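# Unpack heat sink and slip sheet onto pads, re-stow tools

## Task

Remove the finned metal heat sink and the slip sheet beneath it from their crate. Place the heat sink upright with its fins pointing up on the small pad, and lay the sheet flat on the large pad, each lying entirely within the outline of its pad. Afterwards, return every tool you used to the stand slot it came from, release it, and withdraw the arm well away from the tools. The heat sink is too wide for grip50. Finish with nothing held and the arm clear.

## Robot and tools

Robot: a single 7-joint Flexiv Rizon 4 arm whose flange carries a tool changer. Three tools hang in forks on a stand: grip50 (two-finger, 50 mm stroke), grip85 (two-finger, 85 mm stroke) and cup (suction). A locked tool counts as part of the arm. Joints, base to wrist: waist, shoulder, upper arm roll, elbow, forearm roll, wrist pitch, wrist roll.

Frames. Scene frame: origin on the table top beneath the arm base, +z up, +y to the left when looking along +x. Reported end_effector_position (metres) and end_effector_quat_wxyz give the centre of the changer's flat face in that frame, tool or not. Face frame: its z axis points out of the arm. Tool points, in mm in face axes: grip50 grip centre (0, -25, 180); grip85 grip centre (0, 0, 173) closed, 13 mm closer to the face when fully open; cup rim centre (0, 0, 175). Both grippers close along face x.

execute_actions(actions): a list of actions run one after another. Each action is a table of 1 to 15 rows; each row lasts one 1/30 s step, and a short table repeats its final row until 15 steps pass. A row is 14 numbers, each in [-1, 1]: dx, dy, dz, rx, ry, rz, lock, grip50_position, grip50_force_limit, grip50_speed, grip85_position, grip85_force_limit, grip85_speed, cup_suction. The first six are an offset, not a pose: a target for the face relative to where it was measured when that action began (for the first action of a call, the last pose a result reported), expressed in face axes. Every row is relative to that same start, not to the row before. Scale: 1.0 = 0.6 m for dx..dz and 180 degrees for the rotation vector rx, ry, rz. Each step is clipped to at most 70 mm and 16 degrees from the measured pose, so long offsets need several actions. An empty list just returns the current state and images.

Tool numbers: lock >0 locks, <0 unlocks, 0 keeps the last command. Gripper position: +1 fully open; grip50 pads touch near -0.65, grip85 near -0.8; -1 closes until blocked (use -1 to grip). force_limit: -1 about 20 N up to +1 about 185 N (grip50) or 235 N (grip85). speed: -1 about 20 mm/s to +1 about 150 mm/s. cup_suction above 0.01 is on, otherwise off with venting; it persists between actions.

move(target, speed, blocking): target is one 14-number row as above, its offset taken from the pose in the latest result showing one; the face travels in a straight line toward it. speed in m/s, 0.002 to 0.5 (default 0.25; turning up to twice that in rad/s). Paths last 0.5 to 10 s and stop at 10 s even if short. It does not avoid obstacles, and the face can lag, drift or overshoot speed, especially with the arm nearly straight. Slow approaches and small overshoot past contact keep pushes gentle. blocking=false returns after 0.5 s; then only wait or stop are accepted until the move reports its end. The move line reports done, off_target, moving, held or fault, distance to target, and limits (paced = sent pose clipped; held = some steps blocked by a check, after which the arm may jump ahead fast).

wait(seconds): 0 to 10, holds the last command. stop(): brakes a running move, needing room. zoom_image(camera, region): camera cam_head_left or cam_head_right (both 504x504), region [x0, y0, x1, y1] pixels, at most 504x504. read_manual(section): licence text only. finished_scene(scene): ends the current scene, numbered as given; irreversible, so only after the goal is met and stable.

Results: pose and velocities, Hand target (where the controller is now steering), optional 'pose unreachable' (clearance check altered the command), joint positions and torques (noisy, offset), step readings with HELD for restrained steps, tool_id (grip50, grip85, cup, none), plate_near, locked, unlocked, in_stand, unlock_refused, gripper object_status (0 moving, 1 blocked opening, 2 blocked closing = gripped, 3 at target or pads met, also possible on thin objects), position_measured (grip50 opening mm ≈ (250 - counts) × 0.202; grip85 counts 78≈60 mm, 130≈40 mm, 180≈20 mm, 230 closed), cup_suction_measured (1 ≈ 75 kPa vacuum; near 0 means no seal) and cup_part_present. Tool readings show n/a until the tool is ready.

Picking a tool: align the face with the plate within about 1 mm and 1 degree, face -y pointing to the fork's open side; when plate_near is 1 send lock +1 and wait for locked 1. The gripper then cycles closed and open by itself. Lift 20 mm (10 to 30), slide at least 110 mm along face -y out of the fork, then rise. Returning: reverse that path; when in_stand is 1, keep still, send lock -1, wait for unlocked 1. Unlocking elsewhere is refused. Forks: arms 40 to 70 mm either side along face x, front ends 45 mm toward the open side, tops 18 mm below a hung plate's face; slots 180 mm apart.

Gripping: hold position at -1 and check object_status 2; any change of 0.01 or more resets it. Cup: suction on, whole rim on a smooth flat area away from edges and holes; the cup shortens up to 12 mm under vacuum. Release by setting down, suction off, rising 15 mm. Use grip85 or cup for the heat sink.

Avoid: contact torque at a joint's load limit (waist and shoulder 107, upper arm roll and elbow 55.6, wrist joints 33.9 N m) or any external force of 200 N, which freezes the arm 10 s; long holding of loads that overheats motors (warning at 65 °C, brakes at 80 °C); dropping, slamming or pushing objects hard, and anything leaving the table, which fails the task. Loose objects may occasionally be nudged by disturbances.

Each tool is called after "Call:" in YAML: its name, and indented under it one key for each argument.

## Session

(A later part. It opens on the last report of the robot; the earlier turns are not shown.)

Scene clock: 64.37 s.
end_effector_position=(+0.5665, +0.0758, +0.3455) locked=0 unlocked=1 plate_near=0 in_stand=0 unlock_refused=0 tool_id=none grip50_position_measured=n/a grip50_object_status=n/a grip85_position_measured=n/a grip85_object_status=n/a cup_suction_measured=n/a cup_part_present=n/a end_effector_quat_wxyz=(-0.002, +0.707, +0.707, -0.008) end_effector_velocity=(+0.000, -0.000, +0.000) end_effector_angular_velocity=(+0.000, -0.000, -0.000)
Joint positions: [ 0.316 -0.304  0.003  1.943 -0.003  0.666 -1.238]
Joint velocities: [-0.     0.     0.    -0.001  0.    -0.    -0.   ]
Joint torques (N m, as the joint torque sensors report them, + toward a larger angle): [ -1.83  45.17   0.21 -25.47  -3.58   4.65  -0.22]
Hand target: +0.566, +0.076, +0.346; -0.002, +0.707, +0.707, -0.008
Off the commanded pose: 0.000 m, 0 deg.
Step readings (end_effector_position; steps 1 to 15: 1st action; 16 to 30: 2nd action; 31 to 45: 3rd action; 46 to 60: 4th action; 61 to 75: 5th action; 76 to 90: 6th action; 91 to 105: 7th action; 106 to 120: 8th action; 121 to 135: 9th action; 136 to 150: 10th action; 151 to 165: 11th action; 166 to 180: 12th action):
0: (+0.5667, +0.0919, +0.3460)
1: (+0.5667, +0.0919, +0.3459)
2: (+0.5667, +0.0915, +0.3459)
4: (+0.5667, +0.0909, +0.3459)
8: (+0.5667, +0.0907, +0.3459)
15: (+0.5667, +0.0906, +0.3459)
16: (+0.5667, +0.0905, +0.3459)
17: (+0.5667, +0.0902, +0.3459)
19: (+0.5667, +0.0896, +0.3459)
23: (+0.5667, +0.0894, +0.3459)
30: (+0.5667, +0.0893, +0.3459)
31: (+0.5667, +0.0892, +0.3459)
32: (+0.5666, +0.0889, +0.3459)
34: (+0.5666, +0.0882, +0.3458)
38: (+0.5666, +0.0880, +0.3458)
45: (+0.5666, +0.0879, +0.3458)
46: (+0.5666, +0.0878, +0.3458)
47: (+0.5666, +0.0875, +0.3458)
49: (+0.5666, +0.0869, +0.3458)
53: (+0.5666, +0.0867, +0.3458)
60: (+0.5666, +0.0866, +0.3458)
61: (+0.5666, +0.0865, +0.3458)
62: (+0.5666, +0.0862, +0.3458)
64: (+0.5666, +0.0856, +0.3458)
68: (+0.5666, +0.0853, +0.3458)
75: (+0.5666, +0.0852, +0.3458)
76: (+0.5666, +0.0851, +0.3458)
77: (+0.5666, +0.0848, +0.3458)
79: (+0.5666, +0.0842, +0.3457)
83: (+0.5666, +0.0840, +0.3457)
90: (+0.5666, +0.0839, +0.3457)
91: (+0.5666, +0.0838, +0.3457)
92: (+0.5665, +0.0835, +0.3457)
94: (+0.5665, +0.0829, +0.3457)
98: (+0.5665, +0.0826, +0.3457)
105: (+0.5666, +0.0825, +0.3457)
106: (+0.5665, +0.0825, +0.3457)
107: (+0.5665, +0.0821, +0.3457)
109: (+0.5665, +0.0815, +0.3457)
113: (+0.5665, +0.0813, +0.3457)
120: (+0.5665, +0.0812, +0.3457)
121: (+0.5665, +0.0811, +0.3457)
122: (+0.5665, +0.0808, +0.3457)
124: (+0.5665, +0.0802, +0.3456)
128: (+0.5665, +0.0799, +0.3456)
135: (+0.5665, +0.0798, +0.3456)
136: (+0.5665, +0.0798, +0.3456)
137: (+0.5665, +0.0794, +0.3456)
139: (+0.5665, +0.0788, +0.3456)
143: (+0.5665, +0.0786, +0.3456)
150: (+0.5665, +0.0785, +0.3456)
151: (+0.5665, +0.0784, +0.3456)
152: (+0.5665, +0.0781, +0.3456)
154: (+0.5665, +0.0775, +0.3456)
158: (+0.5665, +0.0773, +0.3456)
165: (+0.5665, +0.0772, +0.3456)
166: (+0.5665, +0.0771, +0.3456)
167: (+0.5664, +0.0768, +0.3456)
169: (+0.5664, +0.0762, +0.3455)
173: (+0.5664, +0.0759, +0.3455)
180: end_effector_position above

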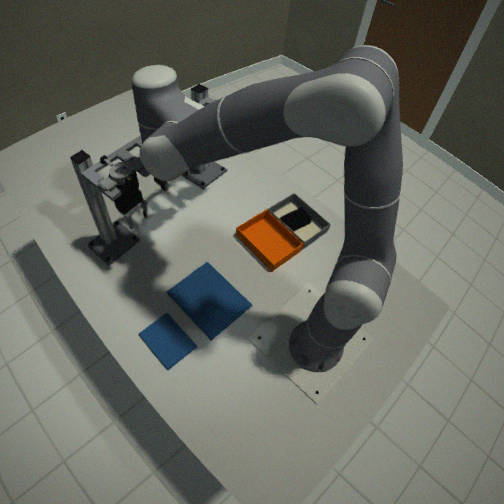

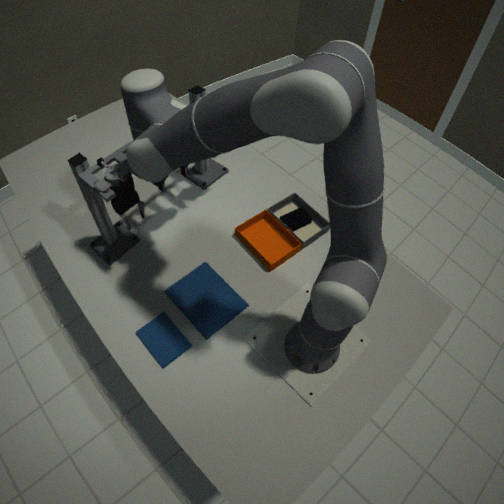

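Call:
execute_actions:
  actions:
    - [[-0.004,0,0,0,0,0,0,1,0,0,1,0,0,0]]
    - [[-0.004,0,0,0,0,0,0,1,0,0,1,0,0,0]]
    - [[-0.004,0,0,0,0,0,0,1,0,0,1,0,0,0]]
    - [[-0.004,0,0,0,0,0,0,1,0,0,1,0,0,0]]
    - [[-0.004,0,0,0,0,0,0,1,0,0,1,0,0,0]]
    - [[-0.004,0,0,0,0,0,0,1,0,0,1,0,0,0]]
    - [[-0.004,0,0,0,0,0,0,1,0,0,1,0,0,0]]
    - [[-0.004,0,0,0,0,0,0,1,0,0,1,0,0,0]]
    - [[-0.004,0,0,0,0,0,0,1,0,0,1,0,0,0]]
    - [[-0.004,0,0,0,0,0,0,1,0,0,1,0,0,0]]
    - [[-0.004,0,0,0,0,0,0,1,0,0,1,0,0,0]]
    - [[-0.004,0,0,0,0,0,0,1,0,0,1,0,0,0]]

Scene clock: 70.73 s.
end_effector_position=(+0.5657, +0.0662, +0.3474) locked=0 unlocked=1 plate_near=0 in_stand=0 unlock_refused=0 tool_id=none grip50_position_measured=n/a grip50_object_status=n/a grip85_position_measured=n/a grip85_object_status=n/a cup_suction_measured=n/a cup_part_present=n/a end_effector_quat_wxyz=(-0.003, +0.696, +0.718, -0.004) end_effector_velocity=(+0.000, -0.000, +0.000) end_effector_angular_velocity=(-0.000, -0.000, -0.000)
Joint positions: [ 0.296 -0.296  0.007  1.948  0.002  0.67  -1.288]
Joint velocities: [-0.001 -0.     0.    -0.    -0.001  0.     0.   ]
Joint torques (N m, as the joint torque sensors report them, + toward a larger angle): [-12.86  43.84  -8.92 -23.34  -4.05   4.03   0.27]
Hand target: +0.566, +0.064, +0.347; -0.003, +0.697, +0.717, -0.004
Off the commanded pose: 0.002 m, 0 deg.
Step readings (end_effector_position; steps 1 to 15: 1st action; 16 to 30: 2nd action; 31 to 45: 3rd action; 46 to 60: 4th action; 61 to 75: 5th action; 76 to 90: 6th action; 91 to 105: 7th action; 106 to 120: 8th action; 121 to 135: 9th action; 136 to 150: 10th action; 151 to 165: 11th action; 166 to 180: 12th action):
0: (+0.5665, +0.0758, +0.3455)
1: (+0.5664, +0.0757, +0.3455)
2: (+0.5664, +0.0751, +0.3455)
4: (+0.5664, +0.0741, +0.3455)
8: (+0.5664, +0.0737, +0.3455)
15: (+0.5664, +0.0736, +0.3455)
16: (+0.5664, +0.0734, +0.3455)
17: (+0.5664, +0.0729, +0.3455)
19: (+0.5664, +0.0718, +0.3455)
23: (+0.5664, +0.0715, +0.3455)
30: (+0.5664, +0.0713, +0.3455)
31: (+0.5664, +0.0712, +0.3455)
32: (+0.5663, +0.0706, +0.3455)
34: (+0.5664, +0.0696, +0.3454)
38: (+0.5664, +0.0692, +0.3454)
45: (+0.5664, +0.0691, +0.3454)
46: (+0.5664, +0.0689, +0.3454)
47: (+0.5663, +0.0684, +0.3454)
49: (+0.5663, +0.0679, +0.3455)
53: (+0.5663, +0.0678, +0.3455)
60: (+0.5663, +0.0678, +0.3455)
61: (+0.5663, +0.0677, +0.3455)
62: (+0.5663, +0.0676, +0.3456)
64: (+0.5662, +0.0675, +0.3457)
68: (+0.5662, +0.0674, +0.3458)
75: (+0.5662, +0.0674, +0.3458)
76: (+0.5662, +0.0674, +0.3458)
77: (+0.5662, +0.0673, +0.3459)
79: (+0.5661, +0.0672, +0.3460)
83: (+0.5661, +0.0672, +0.3460)
90: (+0.5661, +0.0672, +0.3460)
91: (+0.5661, +0.0672, +0.3460)
92: (+0.5661, +0.0671, +0.3461)
94: (+0.5661, +0.0671, +0.3462)
98: (+0.5660, +0.0670, +0.3463)
105: (+0.5660, +0.0670, +0.3463)
106: (+0.5660, +0.0670, +0.3463)
107: (+0.5660, +0.0670, +0.3463)
109: (+0.5660, +0.0669, +0.3465)
113: (+0.5660, +0.0669, +0.3465)
120: (+0.5660, +0.0669, +0.3465)
121: (+0.5660, +0.0668, +0.3465)
122: (+0.5659, +0.0668, +0.3466)
124: (+0.5659, +0.0667, +0.3467)
128: (+0.5659, +0.0667, +0.3467)
135: (+0.5659, +0.0667, +0.3467)
136: (+0.5659, +0.0667, +0.3468)
137: (+0.5659, +0.0666, +0.3468)
139: (+0.5658, +0.0666, +0.3469)
143: (+0.5658, +0.0665, +0.3470)
150: (+0.5658, +0.0665, +0.3470)
151: (+0.5658, +0.0665, +0.3470)
152: (+0.5658, +0.0665, +0.3471)
154: (+0.5658, +0.0664, +0.3472)
158: (+0.5658, +0.0664, +0.3472)
165: (+0.5658, +0.0664, +0.3472)
166: (+0.5658, +0.0663, +0.3472)
167: (+0.5657, +0.0663, +0.3473)
169: (+0.5657, +0.0662, +0.3474)
173: (+0.5657, +0.0662, +0.3474)
180: end_effector_position above

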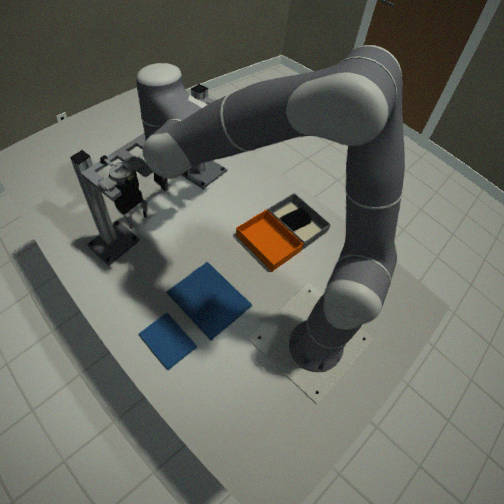

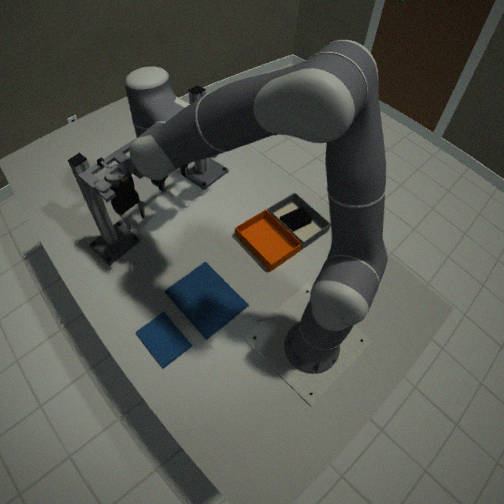

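Call:
move:
  target: [0.01,-0.02,0,-0.0031,0.0004,0.0099,0,1,0,0,1,0,0,0]
  speed: 0.03

Call:
move:
  target: [0,0,-0.07,0,0,0,0,1,0,0,1,0,0,0]
  speed: 0.05

Scene clock: 71.90 s.
end_effector_position=(+0.5536, +0.0716, +0.3475) locked=0 unlocked=1 plate_near=0 in_stand=0 unlock_refused=0 tool_id=none grip50_position_measured=n/a grip50_object_status=n/a grip85_position_measured=n/a grip85_object_status=n/a cup_suction_measured=n/a cup_part_present=n/a end_effector_quat_wxyz=(-0.000, +0.707, +0.707, -0.000) end_effector_velocity=(-0.001, +0.001, -0.000) end_effector_angular_velocity=(+0.001, -0.000, -0.003)
Joint positions: [ 0.309 -0.27   0.01   1.989 -0.001  0.694 -1.239]
Joint velocities: [0.002 0.002 0.    0.004 0.    0.002 0.004]
Joint torques (N m, as the joint torque sensors report them, + toward a larger angle): [  1.38  42.71   1.43 -25.01  -3.99   4.82   0.75]
Hand target: +0.554, +0.072, +0.348; -0.000, +0.707, +0.707, -0.000
Off the commanded pose: 0.000 m, 0 deg.
move: done

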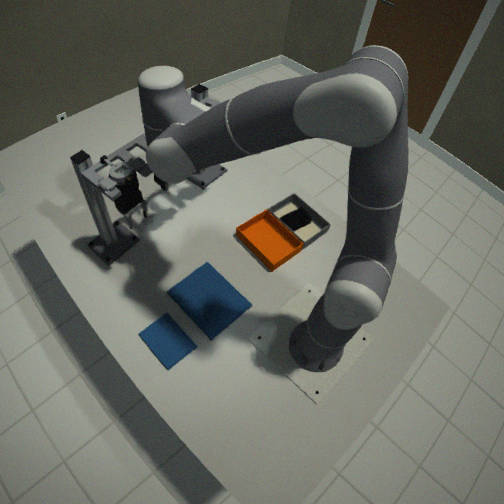

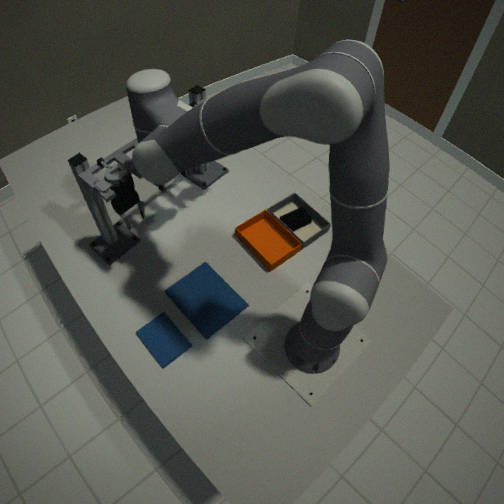

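Scene clock: 73.03 s.
end_effector_position=(+0.5537, +0.0716, +0.3894) locked=0 unlocked=1 plate_near=0 in_stand=0 unlock_refused=0 tool_id=none grip50_position_measured=n/a grip50_object_status=n/a grip85_position_measured=n/a grip85_object_status=n/a cup_suction_measured=n/a cup_part_present=n/a end_effector_quat_wxyz=(-0.000, +0.707, +0.707, -0.000) end_effector_velocity=(-0.000, +0.000, +0.001) end_effector_angular_velocity=(-0.000, +0.001, +0.000)
Joint positions: [ 0.308 -0.209  0.01   1.942 -0.     0.585 -1.239]
Joint velocities: [-0.     0.001  0.    -0.002  0.    -0.004 -0.   ]
Joint torques (N m, as the joint torque sensors report them, + toward a larger angle): [ -1.52  42.51   0.5  -27.82  -3.57   4.16  -0.18]
Hand target: +0.554, +0.072, +0.390; -0.000, +0.707, +0.707, -0.000
Off the commanded pose: 0.000 m, 0 deg.
move: done

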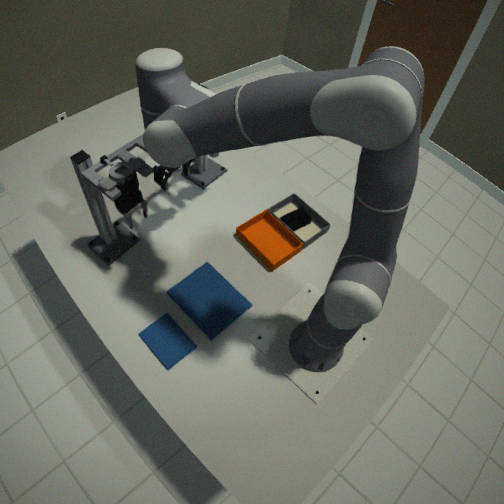

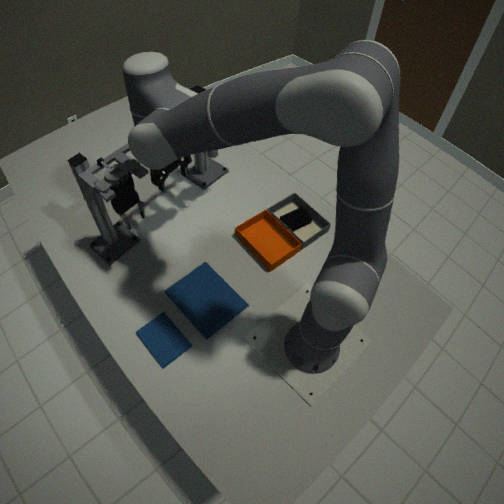

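dx=-0.0759, dy=+0.0927.

Call:
move:
  target: [-0.1265,0.1545,0,0,0,0,0,1,0,0,1,0,0,0]
  speed: 0.08

Call:
execute_actions:
  actions:
    - [[0,0,0.005,0,0,0,0,1,0,0,1,0,0,0]]
    - [[0,0,0.005,0,0,0,0,1,0,0,1,0,0,0]]
    - [[0,0,0.005,0,0,0,0,1,0,0,1,0,0,0]]
    - [[0,0,0.005,0,0,0,0,1,0,0,1,0,0,0]]
    - [[0,0,0.005,0,0,0,0,1,0,0,1,0,0,0]]
    - [[0,0,0.004,0,0,0,0,1,0,0,1,0,0,0]]
    - [[0,0,0.004,0,0,0,0,1,0,0,1,0,0,0]]
    - [[0,0,0.004,0,0,0,0,1,0,0,1,0,0,0]]
    - [[0,0,0.004,0,0,0,0,1,0,0,1,0,0,0]]
    - [[0,0,0.004,0,0,0,0,1,0,0,1,0,0,0]]

Scene clock: 75.17 s.
end_effector_position=(+0.6462, -0.0044, +0.3891) locked=0 unlocked=1 plate_near=0 in_stand=0 unlock_refused=0 tool_id=none grip50_position_measured=n/a grip50_object_status=n/a grip85_position_measured=n/a grip85_object_status=n/a cup_suction_measured=n/a cup_part_present=n/a end_effector_quat_wxyz=(+0.000, +0.707, +0.707, -0.000) end_effector_velocity=(+0.001, -0.001, +0.000) end_effector_angular_velocity=(-0.001, +0.000, -0.001)
Joint positions: [ 0.211 -0.405 -0.068  1.663  0.033  0.501 -1.425]
Joint velocities: [-0.002 -0.003 -0.    -0.004 -0.    -0.002 -0.002]
Joint torques (N m, as the joint torque sensors report them, + toward a larger angle): [ -1.96  51.14  -1.2  -28.27  -3.78   3.95  -0.2 ]
Hand target: +0.646, -0.005, +0.389; -0.000, +0.707, +0.707, -0.000
Off the commanded pose: 0.000 m, 0 deg.
move: done

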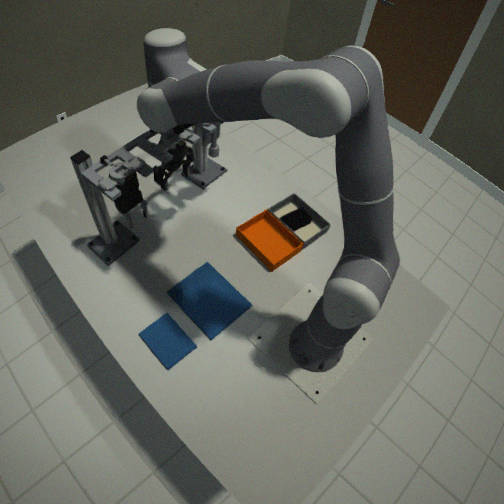

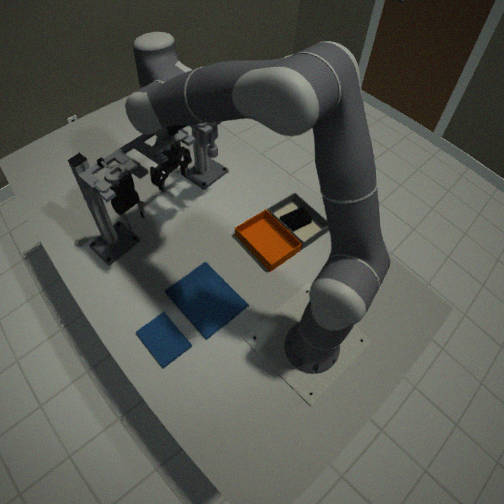

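Scene clock: 80.17 s.
end_effector_position=(+0.6488, -0.0046, +0.3709) locked=0 unlocked=1 plate_near=0 in_stand=0 unlock_refused=0 tool_id=none grip50_position_measured=n/a grip50_object_status=n/a grip85_position_measured=n/a grip85_object_status=n/a cup_suction_measured=n/a cup_part_present=n/a end_effector_quat_wxyz=(+0.006, +0.707, +0.707, +0.005) end_effector_velocity=(-0.000, -0.000, -0.000) end_effector_angular_velocity=(+0.000, +0.001, -0.001)
Joint positions: [ 0.211 -0.428 -0.068  1.686  0.032  0.562 -1.425]
Joint velocities: [-0.    -0.    -0.001  0.     0.    -0.    -0.   ]
Joint torques (N m, as the joint torque sensors report them, + toward a larger angle): [ -2.    37.08   1.05 -19.95  -2.7    3.84   0.16]
Hand target: +0.648, -0.005, +0.368; +0.004, +0.707, +0.707, +0.003
Off the commanded pose: 0.003 m, 0 deg.
Step readings (end_effector_position; steps 1 to 15: 1st action; 16 to 30: 2nd action; 31 to 45: 3rd action; 46 to 60: 4th action; 61 to 75: 5th action; 76 to 90: 6th action; 91 to 105: 7th action; 106 to 120: 8th action; 121 to 135: 9th action; 136 to 150: 10th action):
0: (+0.6462, -0.0044, +0.3891)
1: (+0.6462, -0.0044, +0.3889)
2: (+0.6463, -0.0044, +0.3882)
4: (+0.6461, -0.0045, +0.3867)
8: (+0.6462, -0.0045, +0.3863)
15: (+0.6462, -0.0045, +0.3862)
16: (+0.6462, -0.0045, +0.3860)
17: (+0.6463, -0.0045, +0.3853)
19: (+0.6461, -0.0045, +0.3838)
23: (+0.6461, -0.0045, +0.3834)
30: (+0.6461, -0.0045, +0.3833)
31: (+0.6461, -0.0045, +0.3831)
32: (+0.6463, -0.0045, +0.3824)
34: (+0.6461, -0.0046, +0.3809)
38: (+0.6461, -0.0046, +0.3805)
45: (+0.6461, -0.0046, +0.3804)
46: (+0.6461, -0.0046, +0.3802)
47: (+0.6462, -0.0046, +0.3795)
49: (+0.6461, -0.0046, +0.3780)
53: (+0.6461, -0.0046, +0.3776)
60: (+0.6461, -0.0046, +0.3775)
61: (+0.6461, -0.0046, +0.3773)
62: (+0.6462, -0.0046, +0.3766)
64: (+0.6460, -0.0047, +0.3751)
68: (+0.6461, -0.0047, +0.3747)
75: (+0.6461, -0.0047, +0.3746)
76: (+0.6461, -0.0047, +0.3744)
77: (+0.6462, -0.0047, +0.3739)
79: (+0.6460, -0.0047, +0.3727)
83: (+0.6461, -0.0047, +0.3723)
90: (+0.6461, -0.0047, +0.3723)
91: (+0.6461, -0.0047, +0.3721)
92: (+0.6462, -0.0047, +0.3716)
94: (+0.6463, -0.0047, +0.3711)
98: (+0.6464, -0.0047, +0.3711)
105: (+0.6464, -0.0047, +0.3711)
106: (+0.6464, -0.0047, +0.3710)
107: (+0.6467, -0.0047, +0.3709)
109: (+0.6470, -0.0047, +0.3709)
113: (+0.6471, -0.0047, +0.3709)
120: (+0.6472, -0.0047, +0.3709)
121: (+0.6472, -0.0047, +0.3709)
122: (+0.6475, -0.0046, +0.3709)
124: (+0.6478, -0.0046, +0.3709)
128: (+0.6479, -0.0046, +0.3709)
135: (+0.6480, -0.0046, +0.3709)
136: (+0.6480, -0.0046, +0.3709)
137: (+0.6483, -0.0046, +0.3709)
139: (+0.6486, -0.0046, +0.3709)
143: (+0.6487, -0.0046, +0.3709)
150: end_effector_position above

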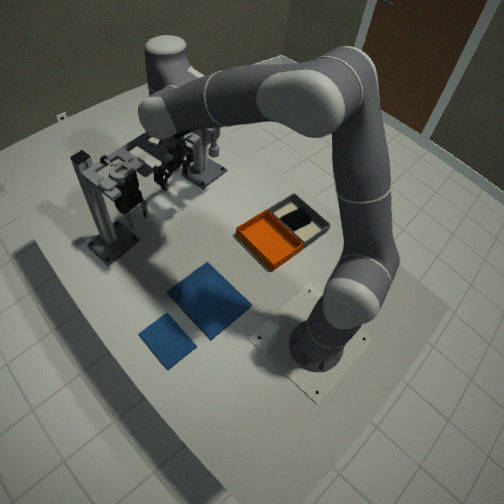

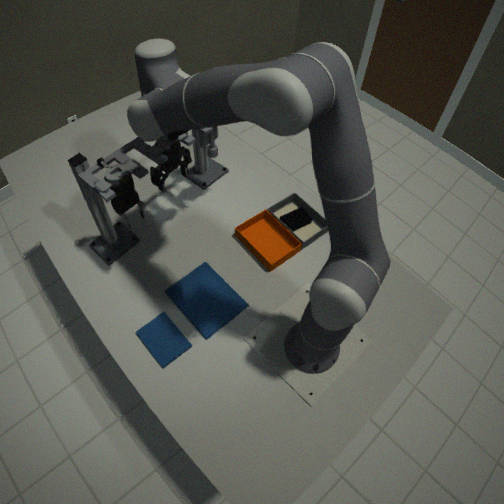

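Call:
execute_actions:
  actions:
    - [[0,-0.018,-0.005,0.005,0.0004,0,0,1,0,0,1,0,0,0]]
    - [[0,0,0.008,0,0,0,0,1,0,0,1,0,0,0]]
    - [[0,0.002,-0.005,0.001,0,0,0,1,0,0,1,0,0,0]]
    - [[0,0,0.008,0,0,0,0,1,0,0,1,0,0,0]]
    - [[0,0.002,-0.005,0.001,0,0,0,1,0,0,1,0,0,0]]
    - [[0,0,0.008,0,0,0,0,1,0,0,1,0,0,0]]
    - [[0,0.002,-0.005,0.001,0,0,0,1,0,0,1,0,0,0]]
    - [[0,0,0.008,0,0,0,0,1,0,0,1,0,0,0]]
    - [[0,0.002,-0.005,0.001,0,0,0,1,0,0,1,0,0,0]]
    - [[0,0,0.008,0,0,0,0,1,0,0,1,0,0,0]]
    - [[0,0.002,-0.005,0.001,0,0,0,1,0,0,1,0,0,0]]
    - [[0,0,0.008,0,0,0,0,1,0,0,1,0,0,0]]

Scene clock: 86.70 s.
end_effector_position=(+0.6479, -0.0039, +0.3710) locked=0 unlocked=1 plate_near=0 in_stand=0 unlock_refused=0 tool_id=none grip50_position_measured=n/a grip50_object_status=n/a grip85_position_measured=n/a grip85_object_status=n/a cup_suction_measured=n/a cup_part_present=n/a end_effector_quat_wxyz=(+0.002, +0.708, +0.707, +0.002) end_effector_velocity=(+0.000, +0.000, +0.000) end_effector_angular_velocity=(+0.001, -0.000, -0.000)
Joint positions: [ 0.21  -0.429 -0.065  1.682  0.034  0.55  -1.424]
Joint velocities: [ 0.    -0.     0.    -0.     0.001 -0.    -0.   ]
Joint torques (N m, as the joint torque sensors report them, + toward a larger angle): [ -1.28  40.67   1.   -21.84  -3.26   4.02  -0.18]
Hand target: +0.647, -0.004, +0.369; +0.001, +0.707, +0.707, +0.001
Off the commanded pose: 0.002 m, 0 deg.
Step readings (end_effector_position; steps 1 to 15: 1st action; 16 to 30: 2nd action; 31 to 45: 3rd action; 46 to 60: 4th action; 61 to 75: 5th action; 76 to 90: 6th action; 91 to 105: 7th action; 106 to 120: 8th action; 121 to 135: 9th action; 136 to 150: 10th action; 151 to 165: 11th action; 166 to 180: 12th action):
0: (+0.6488, -0.0046, +0.3709)
1: (+0.6486, -0.0046, +0.3710)
2: (+0.6464, -0.0046, +0.3714)
4: (+0.6407, -0.0047, +0.3724)
8: (+0.6385, -0.0048, +0.3737)
15: (+0.6381, -0.0048, +0.3738)
16: (+0.6380, -0.0048, +0.3735)
17: (+0.6382, -0.0048, +0.3725)
19: (+0.6384, -0.0048, +0.3711)
23: (+0.6387, -0.0048, +0.3710)
30: (+0.6387, -0.0048, +0.3709)
31: (+0.6388, -0.0048, +0.3711)
32: (+0.6390, -0.0047, +0.3716)
34: (+0.6395, -0.0046, +0.3730)
38: (+0.6398, -0.0046, +0.3737)
45: (+0.6399, -0.0046, +0.3739)
46: (+0.6399, -0.0046, +0.3736)
47: (+0.6401, -0.0046, +0.3726)
49: (+0.6402, -0.0046, +0.3711)
53: (+0.6405, -0.0046, +0.3710)
60: (+0.6405, -0.0046, +0.3710)
61: (+0.6406, -0.0046, +0.3712)
62: (+0.6408, -0.0045, +0.3717)
64: (+0.6414, -0.0044, +0.3730)
68: (+0.6417, -0.0044, +0.3737)
75: (+0.6418, -0.0044, +0.3739)
76: (+0.6417, -0.0044, +0.3736)
77: (+0.6419, -0.0044, +0.3726)
79: (+0.6421, -0.0044, +0.3711)
83: (+0.6423, -0.0044, +0.3710)
90: (+0.6424, -0.0044, +0.3710)
91: (+0.6425, -0.0044, +0.3712)
92: (+0.6427, -0.0044, +0.3717)
94: (+0.6432, -0.0042, +0.3730)
98: (+0.6435, -0.0042, +0.3737)
105: (+0.6436, -0.0043, +0.3739)
106: (+0.6436, -0.0043, +0.3736)
107: (+0.6437, -0.0043, +0.3726)
109: (+0.6439, -0.0043, +0.3711)
113: (+0.6442, -0.0042, +0.3710)
120: (+0.6442, -0.0042, +0.3710)
121: (+0.6443, -0.0042, +0.3712)
122: (+0.6445, -0.0042, +0.3717)
124: (+0.6450, -0.0041, +0.3730)
128: (+0.6453, -0.0041, +0.3738)
135: (+0.6454, -0.0041, +0.3739)
136: (+0.6454, -0.0041, +0.3736)
137: (+0.6456, -0.0041, +0.3726)
139: (+0.6457, -0.0041, +0.3711)
143: (+0.6460, -0.0041, +0.3710)
150: (+0.6460, -0.0041, +0.3710)
151: (+0.6461, -0.0041, +0.3712)
152: (+0.6463, -0.0040, +0.3717)
154: (+0.6468, -0.0039, +0.3730)
158: (+0.6472, -0.0039, +0.3738)
165: (+0.6472, -0.0039, +0.3739)
166: (+0.6472, -0.0039, +0.3736)
167: (+0.6474, -0.0039, +0.3726)
169: (+0.6476, -0.0039, +0.3711)
173: (+0.6478, -0.0039, +0.3710)
180: end_effector_position above

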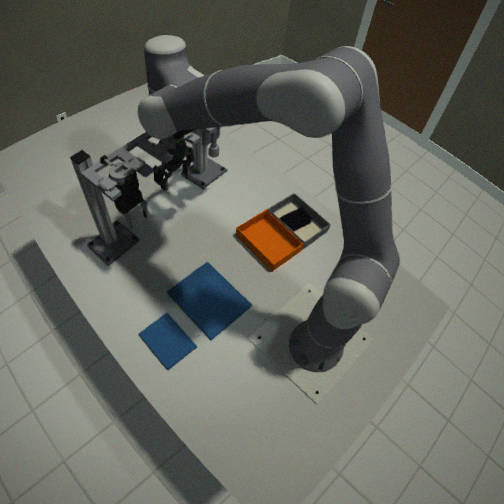

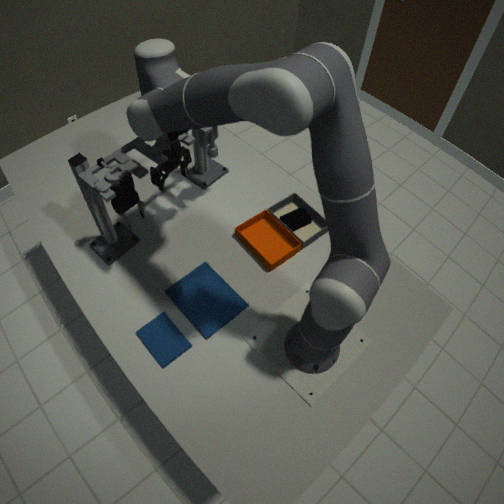

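Call:
move:
  target: [0,0,-0.03,0.002,0,0,0,1,0,0,1,0,0,0]
  speed: 0.05

Call:
move:
  target: [-0.152,-0.16,0,0,0,0,0,1,0,0,1,0,0,0]
  speed: 0.08

Call:
move:
  target: [0,0,0.0717,0,0,0,0,1,0,0,1,0,0,0]
  speed: 0.05

Call:
execute_actions:
  actions:
    - [[0,0.008,0,0,0,0,0,1,0,0,1,0,0,0]]
    - [[0,0.008,0,0,0,0,0,1,0,0,1,0,0,0]]
    - [[0,0.008,0,0,0,0,0,1,0,0,1,0,0,0]]
    - [[0.004,0,0,0,0,0,0,1,0,0,1,0,0,0]]
    - [[0.004,0,0,0,0,0,0,1,0,0,1,0,0,0]]
    - [[0.004,0,0,0,0,0,0,1,0,0,1,0,0,0]]
    - [[0.004,0,0,0,0,0,0,1,0,0,1,0,0,0]]
    - [[0.004,0,0,0,0,0,0,1,0,0,1,0,0,0]]
    - [[0.004,0,0,0,0,0,0,1,0,0,1,0,0,0]]
    - [[0.004,0,0,0,0,0,0,1,0,0,1,0,0,0]]
    - [[0.004,0,0,0,0,0,0,1,0,0,1,0,0,0]]
    - [[0.004,0,0,0,0,0,0,1,0,0,1,0,0,0]]
    - [[0.004,0,0,0,0,0,0,1,0,0,1,0,0,0]]

Scene clock: 87.93 s.
end_effector_position=(+0.6478, -0.0037, +0.3888) locked=0 unlocked=1 plate_near=0 in_stand=0 unlock_refused=0 tool_id=none grip50_position_measured=n/a grip50_object_status=n/a grip85_position_measured=n/a grip85_object_status=n/a cup_suction_measured=n/a cup_part_present=n/a end_effector_quat_wxyz=(-0.000, +0.707, +0.707, +0.000) end_effector_velocity=(+0.000, -0.000, +0.001) end_effector_angular_velocity=(-0.000, +0.001, -0.000)
Joint positions: [ 0.21  -0.409 -0.066  1.657  0.033  0.5   -1.424]
Joint velocities: [-0.     0.001 -0.    -0.001 -0.    -0.003  0.   ]
Joint torques (N m, as the joint torque sensors report them, + toward a larger angle): [ -1.65  51.89  -1.47 -28.57  -4.41   3.95   0.88]
Hand target: +0.648, -0.004, +0.389; -0.000, +0.708, +0.707, +0.000
Off the commanded pose: 0.000 m, 0 deg.
move: done

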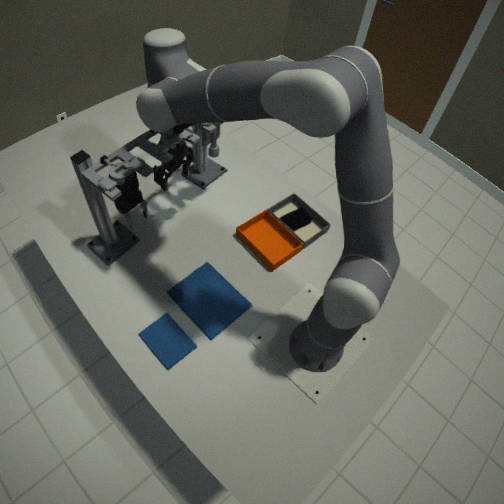

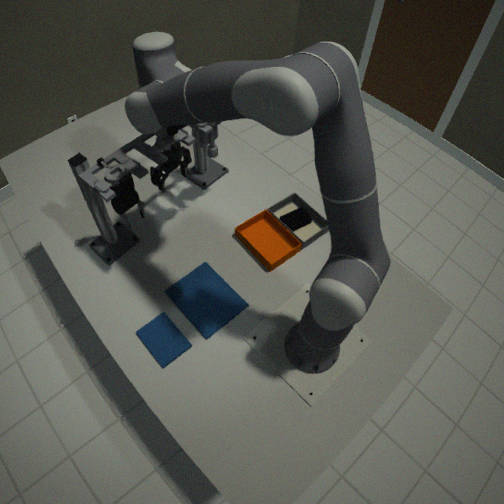

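Scene clock: 89.93 s.
end_effector_position=(+0.5517, -0.0944, +0.3888) locked=0 unlocked=1 plate_near=0 in_stand=0 unlock_refused=0 tool_id=none grip50_position_measured=n/a grip50_object_status=n/a grip85_position_measured=n/a grip85_object_status=n/a cup_suction_measured=n/a cup_part_present=n/a end_effector_quat_wxyz=(-0.000, +0.707, +0.707, +0.000) end_effector_velocity=(-0.001, -0.000, -0.000) end_effector_angular_velocity=(-0.001, +0.001, +0.002)
Joint positions: [ 0.102 -0.204 -0.09   1.948  0.027  0.585 -1.559]
Joint velocities: [-0.001  0.002  0.     0.003 -0.001  0.    -0.002]
Joint torques (N m, as the joint torque sensors report them, + toward a larger angle): [ -1.8   41.73  -1.49 -26.26  -4.25   4.91  -0.29]
Hand target: +0.552, -0.095, +0.389; -0.000, +0.707, +0.707, +0.000
Off the commanded pose: 0.000 m, 0 deg.
move: done

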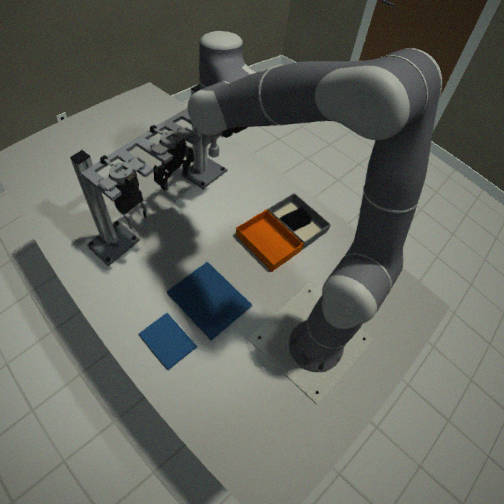

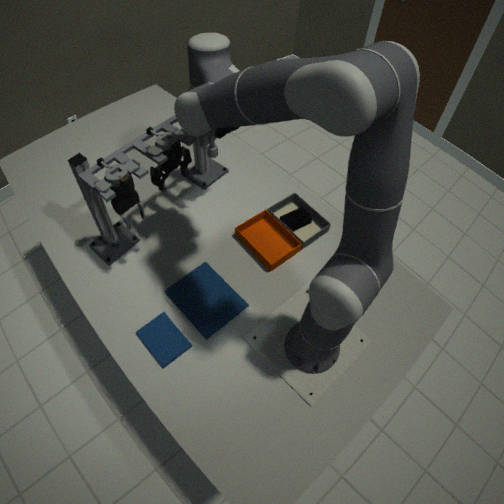

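Scene clock: 91.10 s.
end_effector_position=(+0.5516, -0.0945, +0.3459) locked=0 unlocked=1 plate_near=0 in_stand=0 unlock_refused=0 tool_id=none grip50_position_measured=n/a grip50_object_status=n/a grip85_position_measured=n/a grip85_object_status=n/a cup_suction_measured=n/a cup_part_present=n/a end_effector_quat_wxyz=(-0.000, +0.707, +0.707, -0.000) end_effector_velocity=(+0.000, +0.000, -0.001) end_effector_angular_velocity=(-0.001, -0.001, +0.001)
Joint positions: [ 0.102 -0.269 -0.09   1.994  0.036  0.695 -1.565]
Joint velocities: [ 0.    -0.002  0.     0.001 -0.001  0.003 -0.   ]
Joint torques (N m, as the joint torque sensors report them, + toward a larger angle): [ -0.35  40.86   0.86 -25.13  -3.39   4.96  -0.15]
Hand target: +0.552, -0.094, +0.346; -0.000, +0.707, +0.707, +0.000
Off the commanded pose: 0.000 m, 0 deg.
move: done

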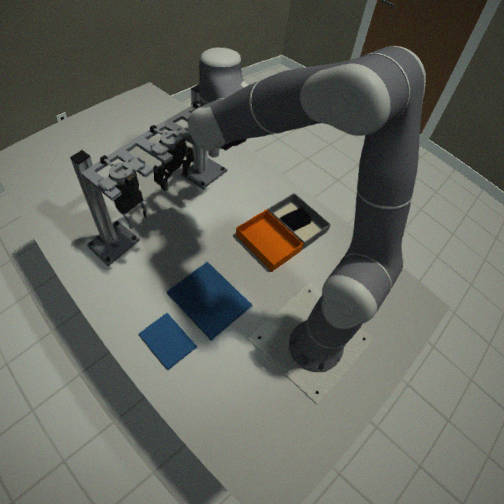

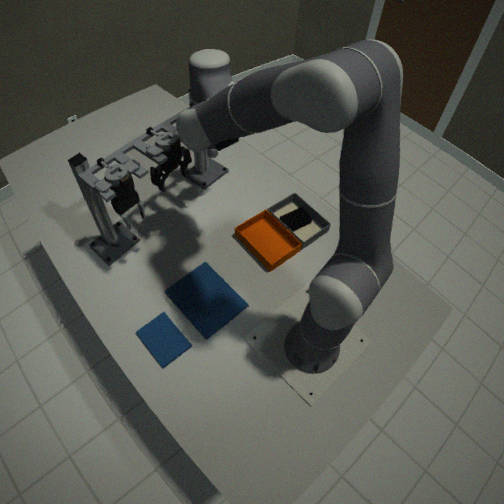

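Scene clock: 97.60 s.
end_effector_position=(+0.5657, -0.0718, +0.3454) locked=0 unlocked=1 plate_near=0 in_stand=0 unlock_refused=0 tool_id=none grip50_position_measured=n/a grip50_object_status=n/a grip85_position_measured=n/a grip85_object_status=n/a cup_suction_measured=n/a cup_part_present=n/a end_effector_quat_wxyz=(-0.001, +0.708, +0.707, -0.001) end_effector_velocity=(+0.000, +0.000, +0.000) end_effector_angular_velocity=(-0.000, +0.000, +0.001)
Joint positions: [ 0.133 -0.293 -0.081  1.959  0.036  0.683 -1.524]
Joint velocities: [ 0.  0.  0.  0. -0. -0. -0.]
Joint torques (N m, as the joint torque sensors report them, + toward a larger angle): [  0.59  44.17   0.03 -25.35  -4.04   4.95   0.75]
Hand target: +0.566, -0.072, +0.345; -0.001, +0.708, +0.707, -0.001
Off the commanded pose: 0.000 m, 0 deg.
Step readings (end_effector_position; steps 1 to 15: 1st action; 16 to 30: 2nd action; 31 to 45: 3rd action; 46 to 60: 4th action; 61 to 75: 5th action; 76 to 90: 6th action; 91 to 105: 7th action; 106 to 120: 8th action; 121 to 135: 9th action; 136 to 150: 10th action; 151 to 165: 11th action; 166 to 180: 12th action; 181 to 195: 13th action):
0: (+0.5516, -0.0945, +0.3459)
1: (+0.5518, -0.0944, +0.3458)
2: (+0.5532, -0.0944, +0.3459)
4: (+0.5554, -0.0944, +0.3460)
8: (+0.5563, -0.0943, +0.3459)
15: (+0.5565, -0.0943, +0.3460)
16: (+0.5567, -0.0943, +0.3460)
17: (+0.5581, -0.0943, +0.3460)
19: (+0.5602, -0.0943, +0.3461)
23: (+0.5611, -0.0943, +0.3460)
30: (+0.5613, -0.0943, +0.3460)
31: (+0.5615, -0.0942, +0.3460)
32: (+0.5629, -0.0942, +0.3461)
34: (+0.5651, -0.0942, +0.3462)
38: (+0.5660, -0.0942, +0.3461)
45: (+0.5662, -0.0942, +0.3461)
46: (+0.5662, -0.0940, +0.3461)
47: (+0.5661, -0.0935, +0.3461)
49: (+0.5661, -0.0925, +0.3460)
53: (+0.5661, -0.0921, +0.3460)
60: (+0.5661, -0.0919, +0.3460)
61: (+0.5661, -0.0918, +0.3460)
62: (+0.5661, -0.0912, +0.3460)
64: (+0.5661, -0.0902, +0.3460)
68: (+0.5661, -0.0898, +0.3460)
75: (+0.5661, -0.0897, +0.3460)
76: (+0.5661, -0.0895, +0.3460)
77: (+0.5660, -0.0890, +0.3459)
79: (+0.5660, -0.0879, +0.3459)
83: (+0.5660, -0.0876, +0.3459)
90: (+0.5660, -0.0875, +0.3459)
91: (+0.5660, -0.0873, +0.3459)
92: (+0.5660, -0.0868, +0.3459)
94: (+0.5660, -0.0857, +0.3458)
98: (+0.5660, -0.0853, +0.3458)
105: (+0.5660, -0.0852, +0.3458)
106: (+0.5659, -0.0851, +0.3458)
107: (+0.5659, -0.0845, +0.3458)
109: (+0.5659, -0.0835, +0.3457)
113: (+0.5659, -0.0831, +0.3457)
120: (+0.5659, -0.0830, +0.3457)
121: (+0.5659, -0.0829, +0.3457)
122: (+0.5659, -0.0823, +0.3457)
124: (+0.5659, -0.0812, +0.3457)
128: (+0.5659, -0.0809, +0.3457)
135: (+0.5659, -0.0808, +0.3457)
136: (+0.5658, -0.0806, +0.3457)
137: (+0.5658, -0.0801, +0.3456)
139: (+0.5658, -0.0790, +0.3456)
143: (+0.5658, -0.0787, +0.3456)
150: (+0.5658, -0.0785, +0.3456)
151: (+0.5658, -0.0784, +0.3456)
152: (+0.5658, -0.0778, +0.3456)
154: (+0.5658, -0.0768, +0.3455)
158: (+0.5658, -0.0764, +0.3455)
165: (+0.5658, -0.0763, +0.3455)
166: (+0.5657, -0.0762, +0.3455)
167: (+0.5657, -0.0756, +0.3455)
169: (+0.5657, -0.0746, +0.3454)
173: (+0.5657, -0.0742, +0.3454)
180: (+0.5657, -0.0741, +0.3454)
181: (+0.5657, -0.0739, +0.3454)
182: (+0.5657, -0.0734, +0.3454)
184: (+0.5657, -0.0723, +0.3454)
Lines left out of this list: 2.

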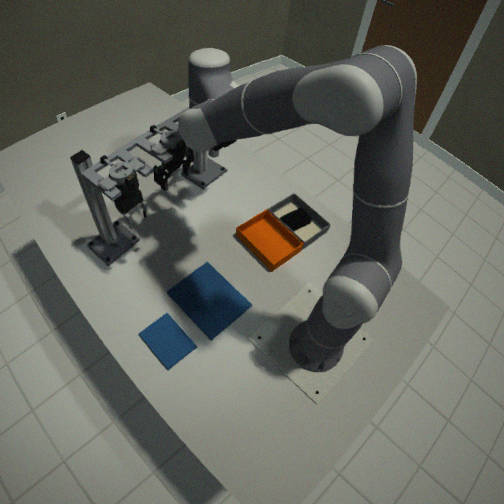

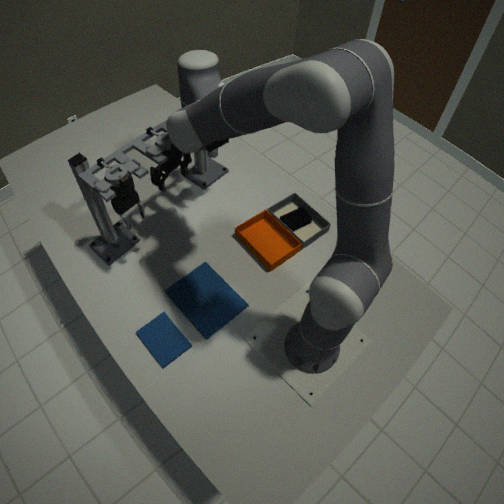

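Call:
execute_actions:
  actions:
    - [[0.003,0,0,0,0,0,0,1,0,0,1,0,0,0]]
    - [[0.003,0,0,0,0,0,0,1,0,0,1,0,0,0]]
    - [[0.003,0,0,0,0,0,0,1,0,0,1,0,0,0]]
    - [[0.003,0,0,0,0,0,0,1,0,0,1,0,0,0]]
    - [[0.003,0,0,0,0,0,0,1,0,0,1,0,0,0]]
    - [[0.003,0,0,0,0,0,0,1,0,0,1,0,0,0]]
    - [[0.003,0,0,0,0,0,0,1,0,0,1,0,0,0]]
    - [[0.003,0,0,0,0,0,0,1,0,0,1,0,0,0]]

Scene clock: 101.83 s.
end_effector_position=(+0.5655, -0.0588, +0.3449) locked=0 unlocked=1 plate_near=0 in_stand=0 unlock_refused=0 tool_id=none grip50_position_measured=n/a grip50_object_status=n/a grip85_position_measured=n/a grip85_object_status=n/a cup_suction_measured=n/a cup_part_present=n/a end_effector_quat_wxyz=(-0.002, +0.708, +0.706, -0.001) end_effector_velocity=(+0.000, +0.000, +0.000) end_effector_angular_velocity=(-0.001, -0.000, +0.001)
Joint positions: [ 0.151 -0.291 -0.076  1.963  0.035  0.683 -1.499]
Joint velocities: [ 0.001  0.    -0.     0.    -0.001  0.     0.   ]
Joint torques (N m, as the joint torque sensors report them, + toward a larger angle): [  0.78  44.12   0.28 -25.31  -3.98   4.69   0.86]
Hand target: +0.565, -0.059, +0.345; -0.002, +0.708, +0.706, -0.001
Off the commanded pose: 0.000 m, 0 deg.
Step readings (end_effector_position; steps 1 to 15: 1st action; 16 to 30: 2nd action; 31 to 45: 3rd action; 46 to 60: 4th action; 61 to 75: 5th action; 76 to 90: 6th action; 91 to 105: 7th action; 106 to 120: 8th action):
0: (+0.5657, -0.0718, +0.3454)
1: (+0.5657, -0.0717, +0.3454)
2: (+0.5656, -0.0713, +0.3453)
4: (+0.5656, -0.0706, +0.3453)
8: (+0.5656, -0.0703, +0.3453)
15: (+0.5656, -0.0702, +0.3453)
16: (+0.5656, -0.0701, +0.3453)
17: (+0.5656, -0.0697, +0.3453)
19: (+0.5656, -0.0690, +0.3452)
23: (+0.5656, -0.0687, +0.3452)
30: (+0.5656, -0.0686, +0.3452)
31: (+0.5656, -0.0685, +0.3452)
32: (+0.5656, -0.0681, +0.3452)
34: (+0.5656, -0.0673, +0.3452)
38: (+0.5656, -0.0671, +0.3452)
45: (+0.5656, -0.0670, +0.3452)
46: (+0.5656, -0.0668, +0.3452)
47: (+0.5656, -0.0665, +0.3452)
49: (+0.5656, -0.0657, +0.3451)
53: (+0.5656, -0.0654, +0.3451)
60: (+0.5656, -0.0653, +0.3451)
61: (+0.5656, -0.0652, +0.3451)
62: (+0.5655, -0.0648, +0.3451)
64: (+0.5655, -0.0641, +0.3451)
68: (+0.5655, -0.0638, +0.3451)
75: (+0.5655, -0.0637, +0.3451)
76: (+0.5655, -0.0636, +0.3451)
77: (+0.5655, -0.0632, +0.3450)
79: (+0.5655, -0.0624, +0.3450)
83: (+0.5655, -0.0622, +0.3450)
90: (+0.5655, -0.0621, +0.3450)
91: (+0.5655, -0.0620, +0.3450)
92: (+0.5655, -0.0616, +0.3450)
94: (+0.5655, -0.0608, +0.3449)
98: (+0.5655, -0.0605, +0.3449)
105: (+0.5655, -0.0604, +0.3449)
106: (+0.5655, -0.0603, +0.3449)
107: (+0.5655, -0.0599, +0.3449)
109: (+0.5655, -0.0592, +0.3449)
113: (+0.5655, -0.0589, +0.3449)
120: end_effector_position above

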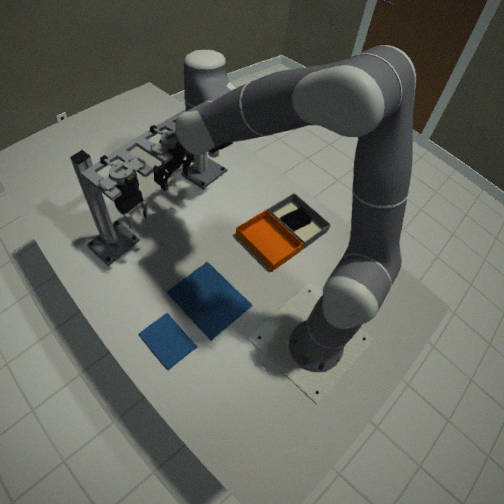

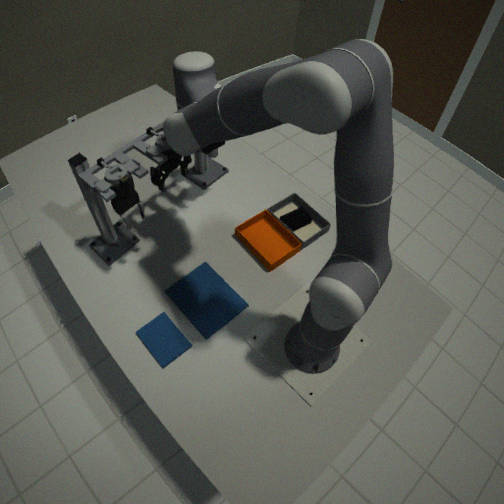

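Call:
execute_actions:
  actions:
    - [[0,0.004,0,0,0,0,0,1,0,0,1,0,0,0]]
    - [[0,0.004,0,0,0,0,0,1,0,0,1,0,0,0]]
    - [[0,0.004,0,0,0,0,0,1,0,0,1,0,0,0]]
    - [[0,0.004,0,0,0,0,0,1,0,0,1,0,0,0]]
    - [[0,0.004,0,0,0,0,0,1,0,0,1,0,0,0]]
    - [[0,0.004,0,0,0,0,0,1,0,0,1,0,0,0]]
    - [[0,0.004,0,0,0,0,0,1,0,0,1,0,0,0]]
    - [[0,0.004,0,0,0,0,0,1,0,0,1,0,0,0]]
    - [[0,0.004,0,0,0,0,0,1,0,0,1,0,0,0]]
    - [[0,0.004,0,0,0,0,0,1,0,0,1,0,0,0]]

Scene clock: 107.07 s.
end_effector_position=(+0.5759, -0.0583, +0.3455) locked=0 unlocked=1 plate_near=0 in_stand=0 unlock_refused=0 tool_id=none grip50_position_measured=n/a grip50_object_status=n/a grip85_position_measured=n/a grip85_object_status=n/a cup_suction_measured=n/a cup_part_present=n/a end_effector_quat_wxyz=(-0.015, +0.710, +0.704, -0.009) end_effector_velocity=(+0.000, -0.000, +0.000) end_effector_angular_velocity=(-0.000, -0.000, +0.000)
Joint positions: [ 0.15  -0.319 -0.078  1.909  0.049  0.628 -1.505]
Joint velocities: [ 0. -0. -0. -0. -0.  0. -0.]
Joint torques (N m, as the joint torque sensors report them, + toward a larger angle): [  2.45  18.1   -3.8  -40.24  -6.14  13.27  -0.05]
Hand target: +0.578, -0.058, +0.345; -0.013, +0.709, +0.705, -0.007
Off the commanded pose: 0.002 m, 0 deg.
Step readings (end_effector_position; steps 1 to 15: 1st action; 16 to 30: 2nd action; 31 to 45: 3rd action; 46 to 60: 4th action; 61 to 75: 5th action; 76 to 90: 6th action; 91 to 105: 7th action; 106 to 120: 8th action; 121 to 135: 9th action; 136 to 150: 10th action):
0: (+0.5655, -0.0588, +0.3449)
1: (+0.5656, -0.0588, +0.3449)
2: (+0.5664, -0.0587, +0.3449)
4: (+0.5674, -0.0586, +0.3450)
8: (+0.5678, -0.0586, +0.3449)
15: (+0.5679, -0.0586, +0.3449)
16: (+0.5681, -0.0586, +0.3449)
17: (+0.5689, -0.0586, +0.3450)
19: (+0.5698, -0.0585, +0.3450)
23: (+0.5703, -0.0585, +0.3450)
30: (+0.5704, -0.0585, +0.3450)
31: (+0.5705, -0.0585, +0.3450)
32: (+0.5713, -0.0584, +0.3450)
34: (+0.5723, -0.0584, +0.3451)
38: (+0.5727, -0.0583, +0.3451)
45: (+0.5728, -0.0584, +0.3451)
46: (+0.5730, -0.0583, +0.3451)
47: (+0.5738, -0.0583, +0.3451)
49: (+0.5747, -0.0582, +0.3452)
53: (+0.5752, -0.0582, +0.3451)
60: (+0.5753, -0.0582, +0.3451)
61: (+0.5754, -0.0582, +0.3451)
62: (+0.5756, -0.0582, +0.3450)
64: (+0.5757, -0.0583, +0.3449)
68: (+0.5757, -0.0583, +0.3449)
75: (+0.5757, -0.0583, +0.3449)
76: (+0.5758, -0.0583, +0.3449)
77: (+0.5758, -0.0583, +0.3449)
79: (+0.5758, -0.0583, +0.3450)
83: (+0.5758, -0.0583, +0.3450)
90: (+0.5758, -0.0584, +0.3450)
91: (+0.5759, -0.0583, +0.3450)
92: (+0.5758, -0.0583, +0.3450)
94: (+0.5759, -0.0583, +0.3451)
98: (+0.5759, -0.0583, +0.3451)
105: (+0.5759, -0.0583, +0.3451)
106: (+0.5759, -0.0583, +0.3452)
107: (+0.5759, -0.0583, +0.3452)
109: (+0.5759, -0.0583, +0.3452)
113: (+0.5759, -0.0583, +0.3453)
120: (+0.5759, -0.0583, +0.3453)
121: (+0.5759, -0.0583, +0.3453)
122: (+0.5759, -0.0583, +0.3453)
124: (+0.5759, -0.0583, +0.3454)
128: (+0.5759, -0.0583, +0.3454)
135: (+0.5759, -0.0583, +0.3454)
136: (+0.5759, -0.0583, +0.3454)
137: (+0.5759, -0.0583, +0.3454)
139: (+0.5759, -0.0583, +0.3455)
143: (+0.5759, -0.0583, +0.3455)
150: end_effector_position above

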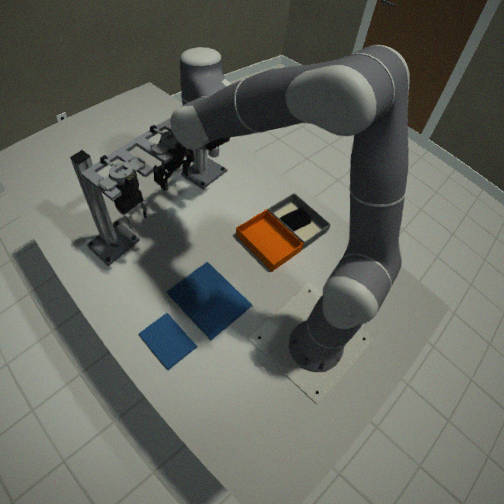

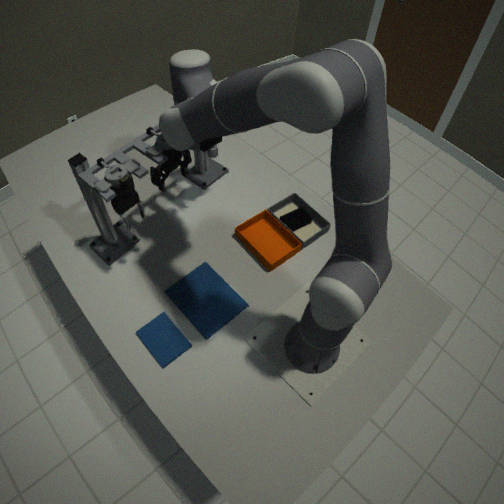

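Call:
move:
  target: [0,-0.02,0,-0.0108,-0.0029,-0.0138,0,1,0,0,1,0,0,0]
  speed: 0.03

Call:
move:
  target: [0,0,-0.06,0,0,0,0,1,0,0,1,0,0,0]
  speed: 0.05

Scene clock: 108.57 s.
end_effector_position=(+0.5640, -0.0583, +0.3459) locked=0 unlocked=1 plate_near=0 in_stand=0 unlock_refused=0 tool_id=none grip50_position_measured=n/a grip50_object_status=n/a grip85_position_measured=n/a grip85_object_status=n/a cup_suction_measured=n/a cup_part_present=n/a end_effector_quat_wxyz=(-0.000, +0.695, +0.719, +0.000) end_effector_velocity=(-0.001, -0.000, -0.000) end_effector_angular_velocity=(-0.001, -0.002, +0.003)
Joint positions: [ 0.15  -0.285 -0.073  1.97   0.032  0.689 -1.533]
Joint velocities: [-0.     0.002  0.     0.004 -0.001  0.004 -0.002]
Joint torques (N m, as the joint torque sensors report them, + toward a larger angle): [ -0.03  43.68   0.92 -25.39  -4.04   4.82   0.07]
Hand target: +0.564, -0.058, +0.346; -0.000, +0.694, +0.720, +0.001
Off the commanded pose: 0.000 m, 0 deg.
move: done

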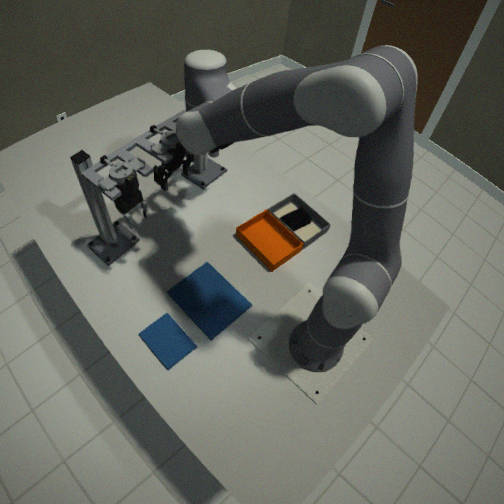

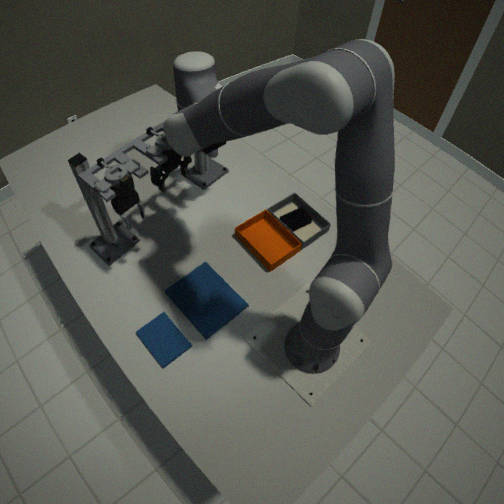

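Scene clock: 109.60 s.
end_effector_position=(+0.5640, -0.0583, +0.3818) locked=0 unlocked=1 plate_near=0 in_stand=0 unlock_refused=0 tool_id=none grip50_position_measured=n/a grip50_object_status=n/a grip85_position_measured=n/a grip85_object_status=n/a cup_suction_measured=n/a cup_part_present=n/a end_effector_quat_wxyz=(-0.000, +0.695, +0.719, +0.000) end_effector_velocity=(+0.000, -0.000, +0.001) end_effector_angular_velocity=(-0.000, +0.000, -0.000)
Joint positions: [ 0.15  -0.232 -0.073  1.933  0.025  0.599 -1.529]
Joint velocities: [-0.     0.001  0.    -0.002 -0.    -0.003  0.   ]
Joint torques (N m, as the joint torque sensors report them, + toward a larger angle): [ -0.78  42.18  -1.14 -27.34  -4.31   3.86   0.82]
Hand target: +0.564, -0.058, +0.382; -0.000, +0.695, +0.719, +0.000
Off the commanded pose: 0.000 m, 0 deg.
move: done

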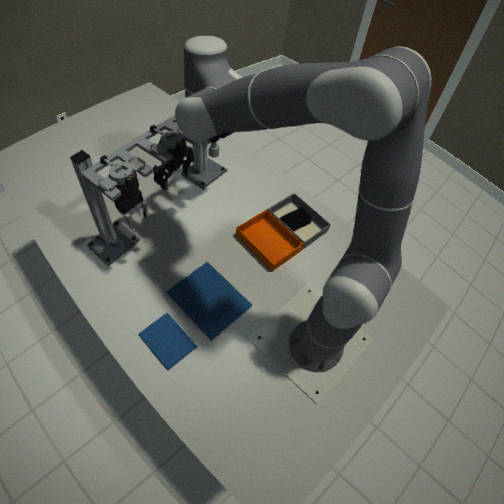

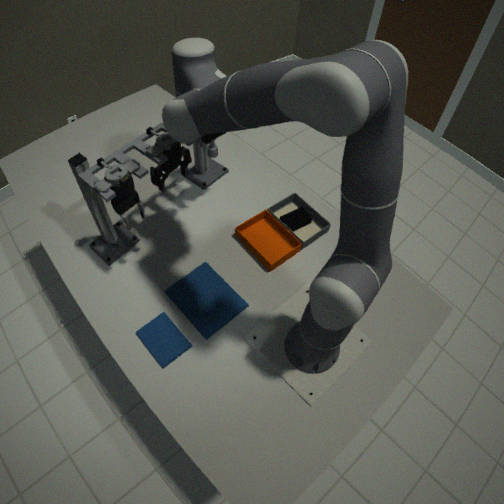

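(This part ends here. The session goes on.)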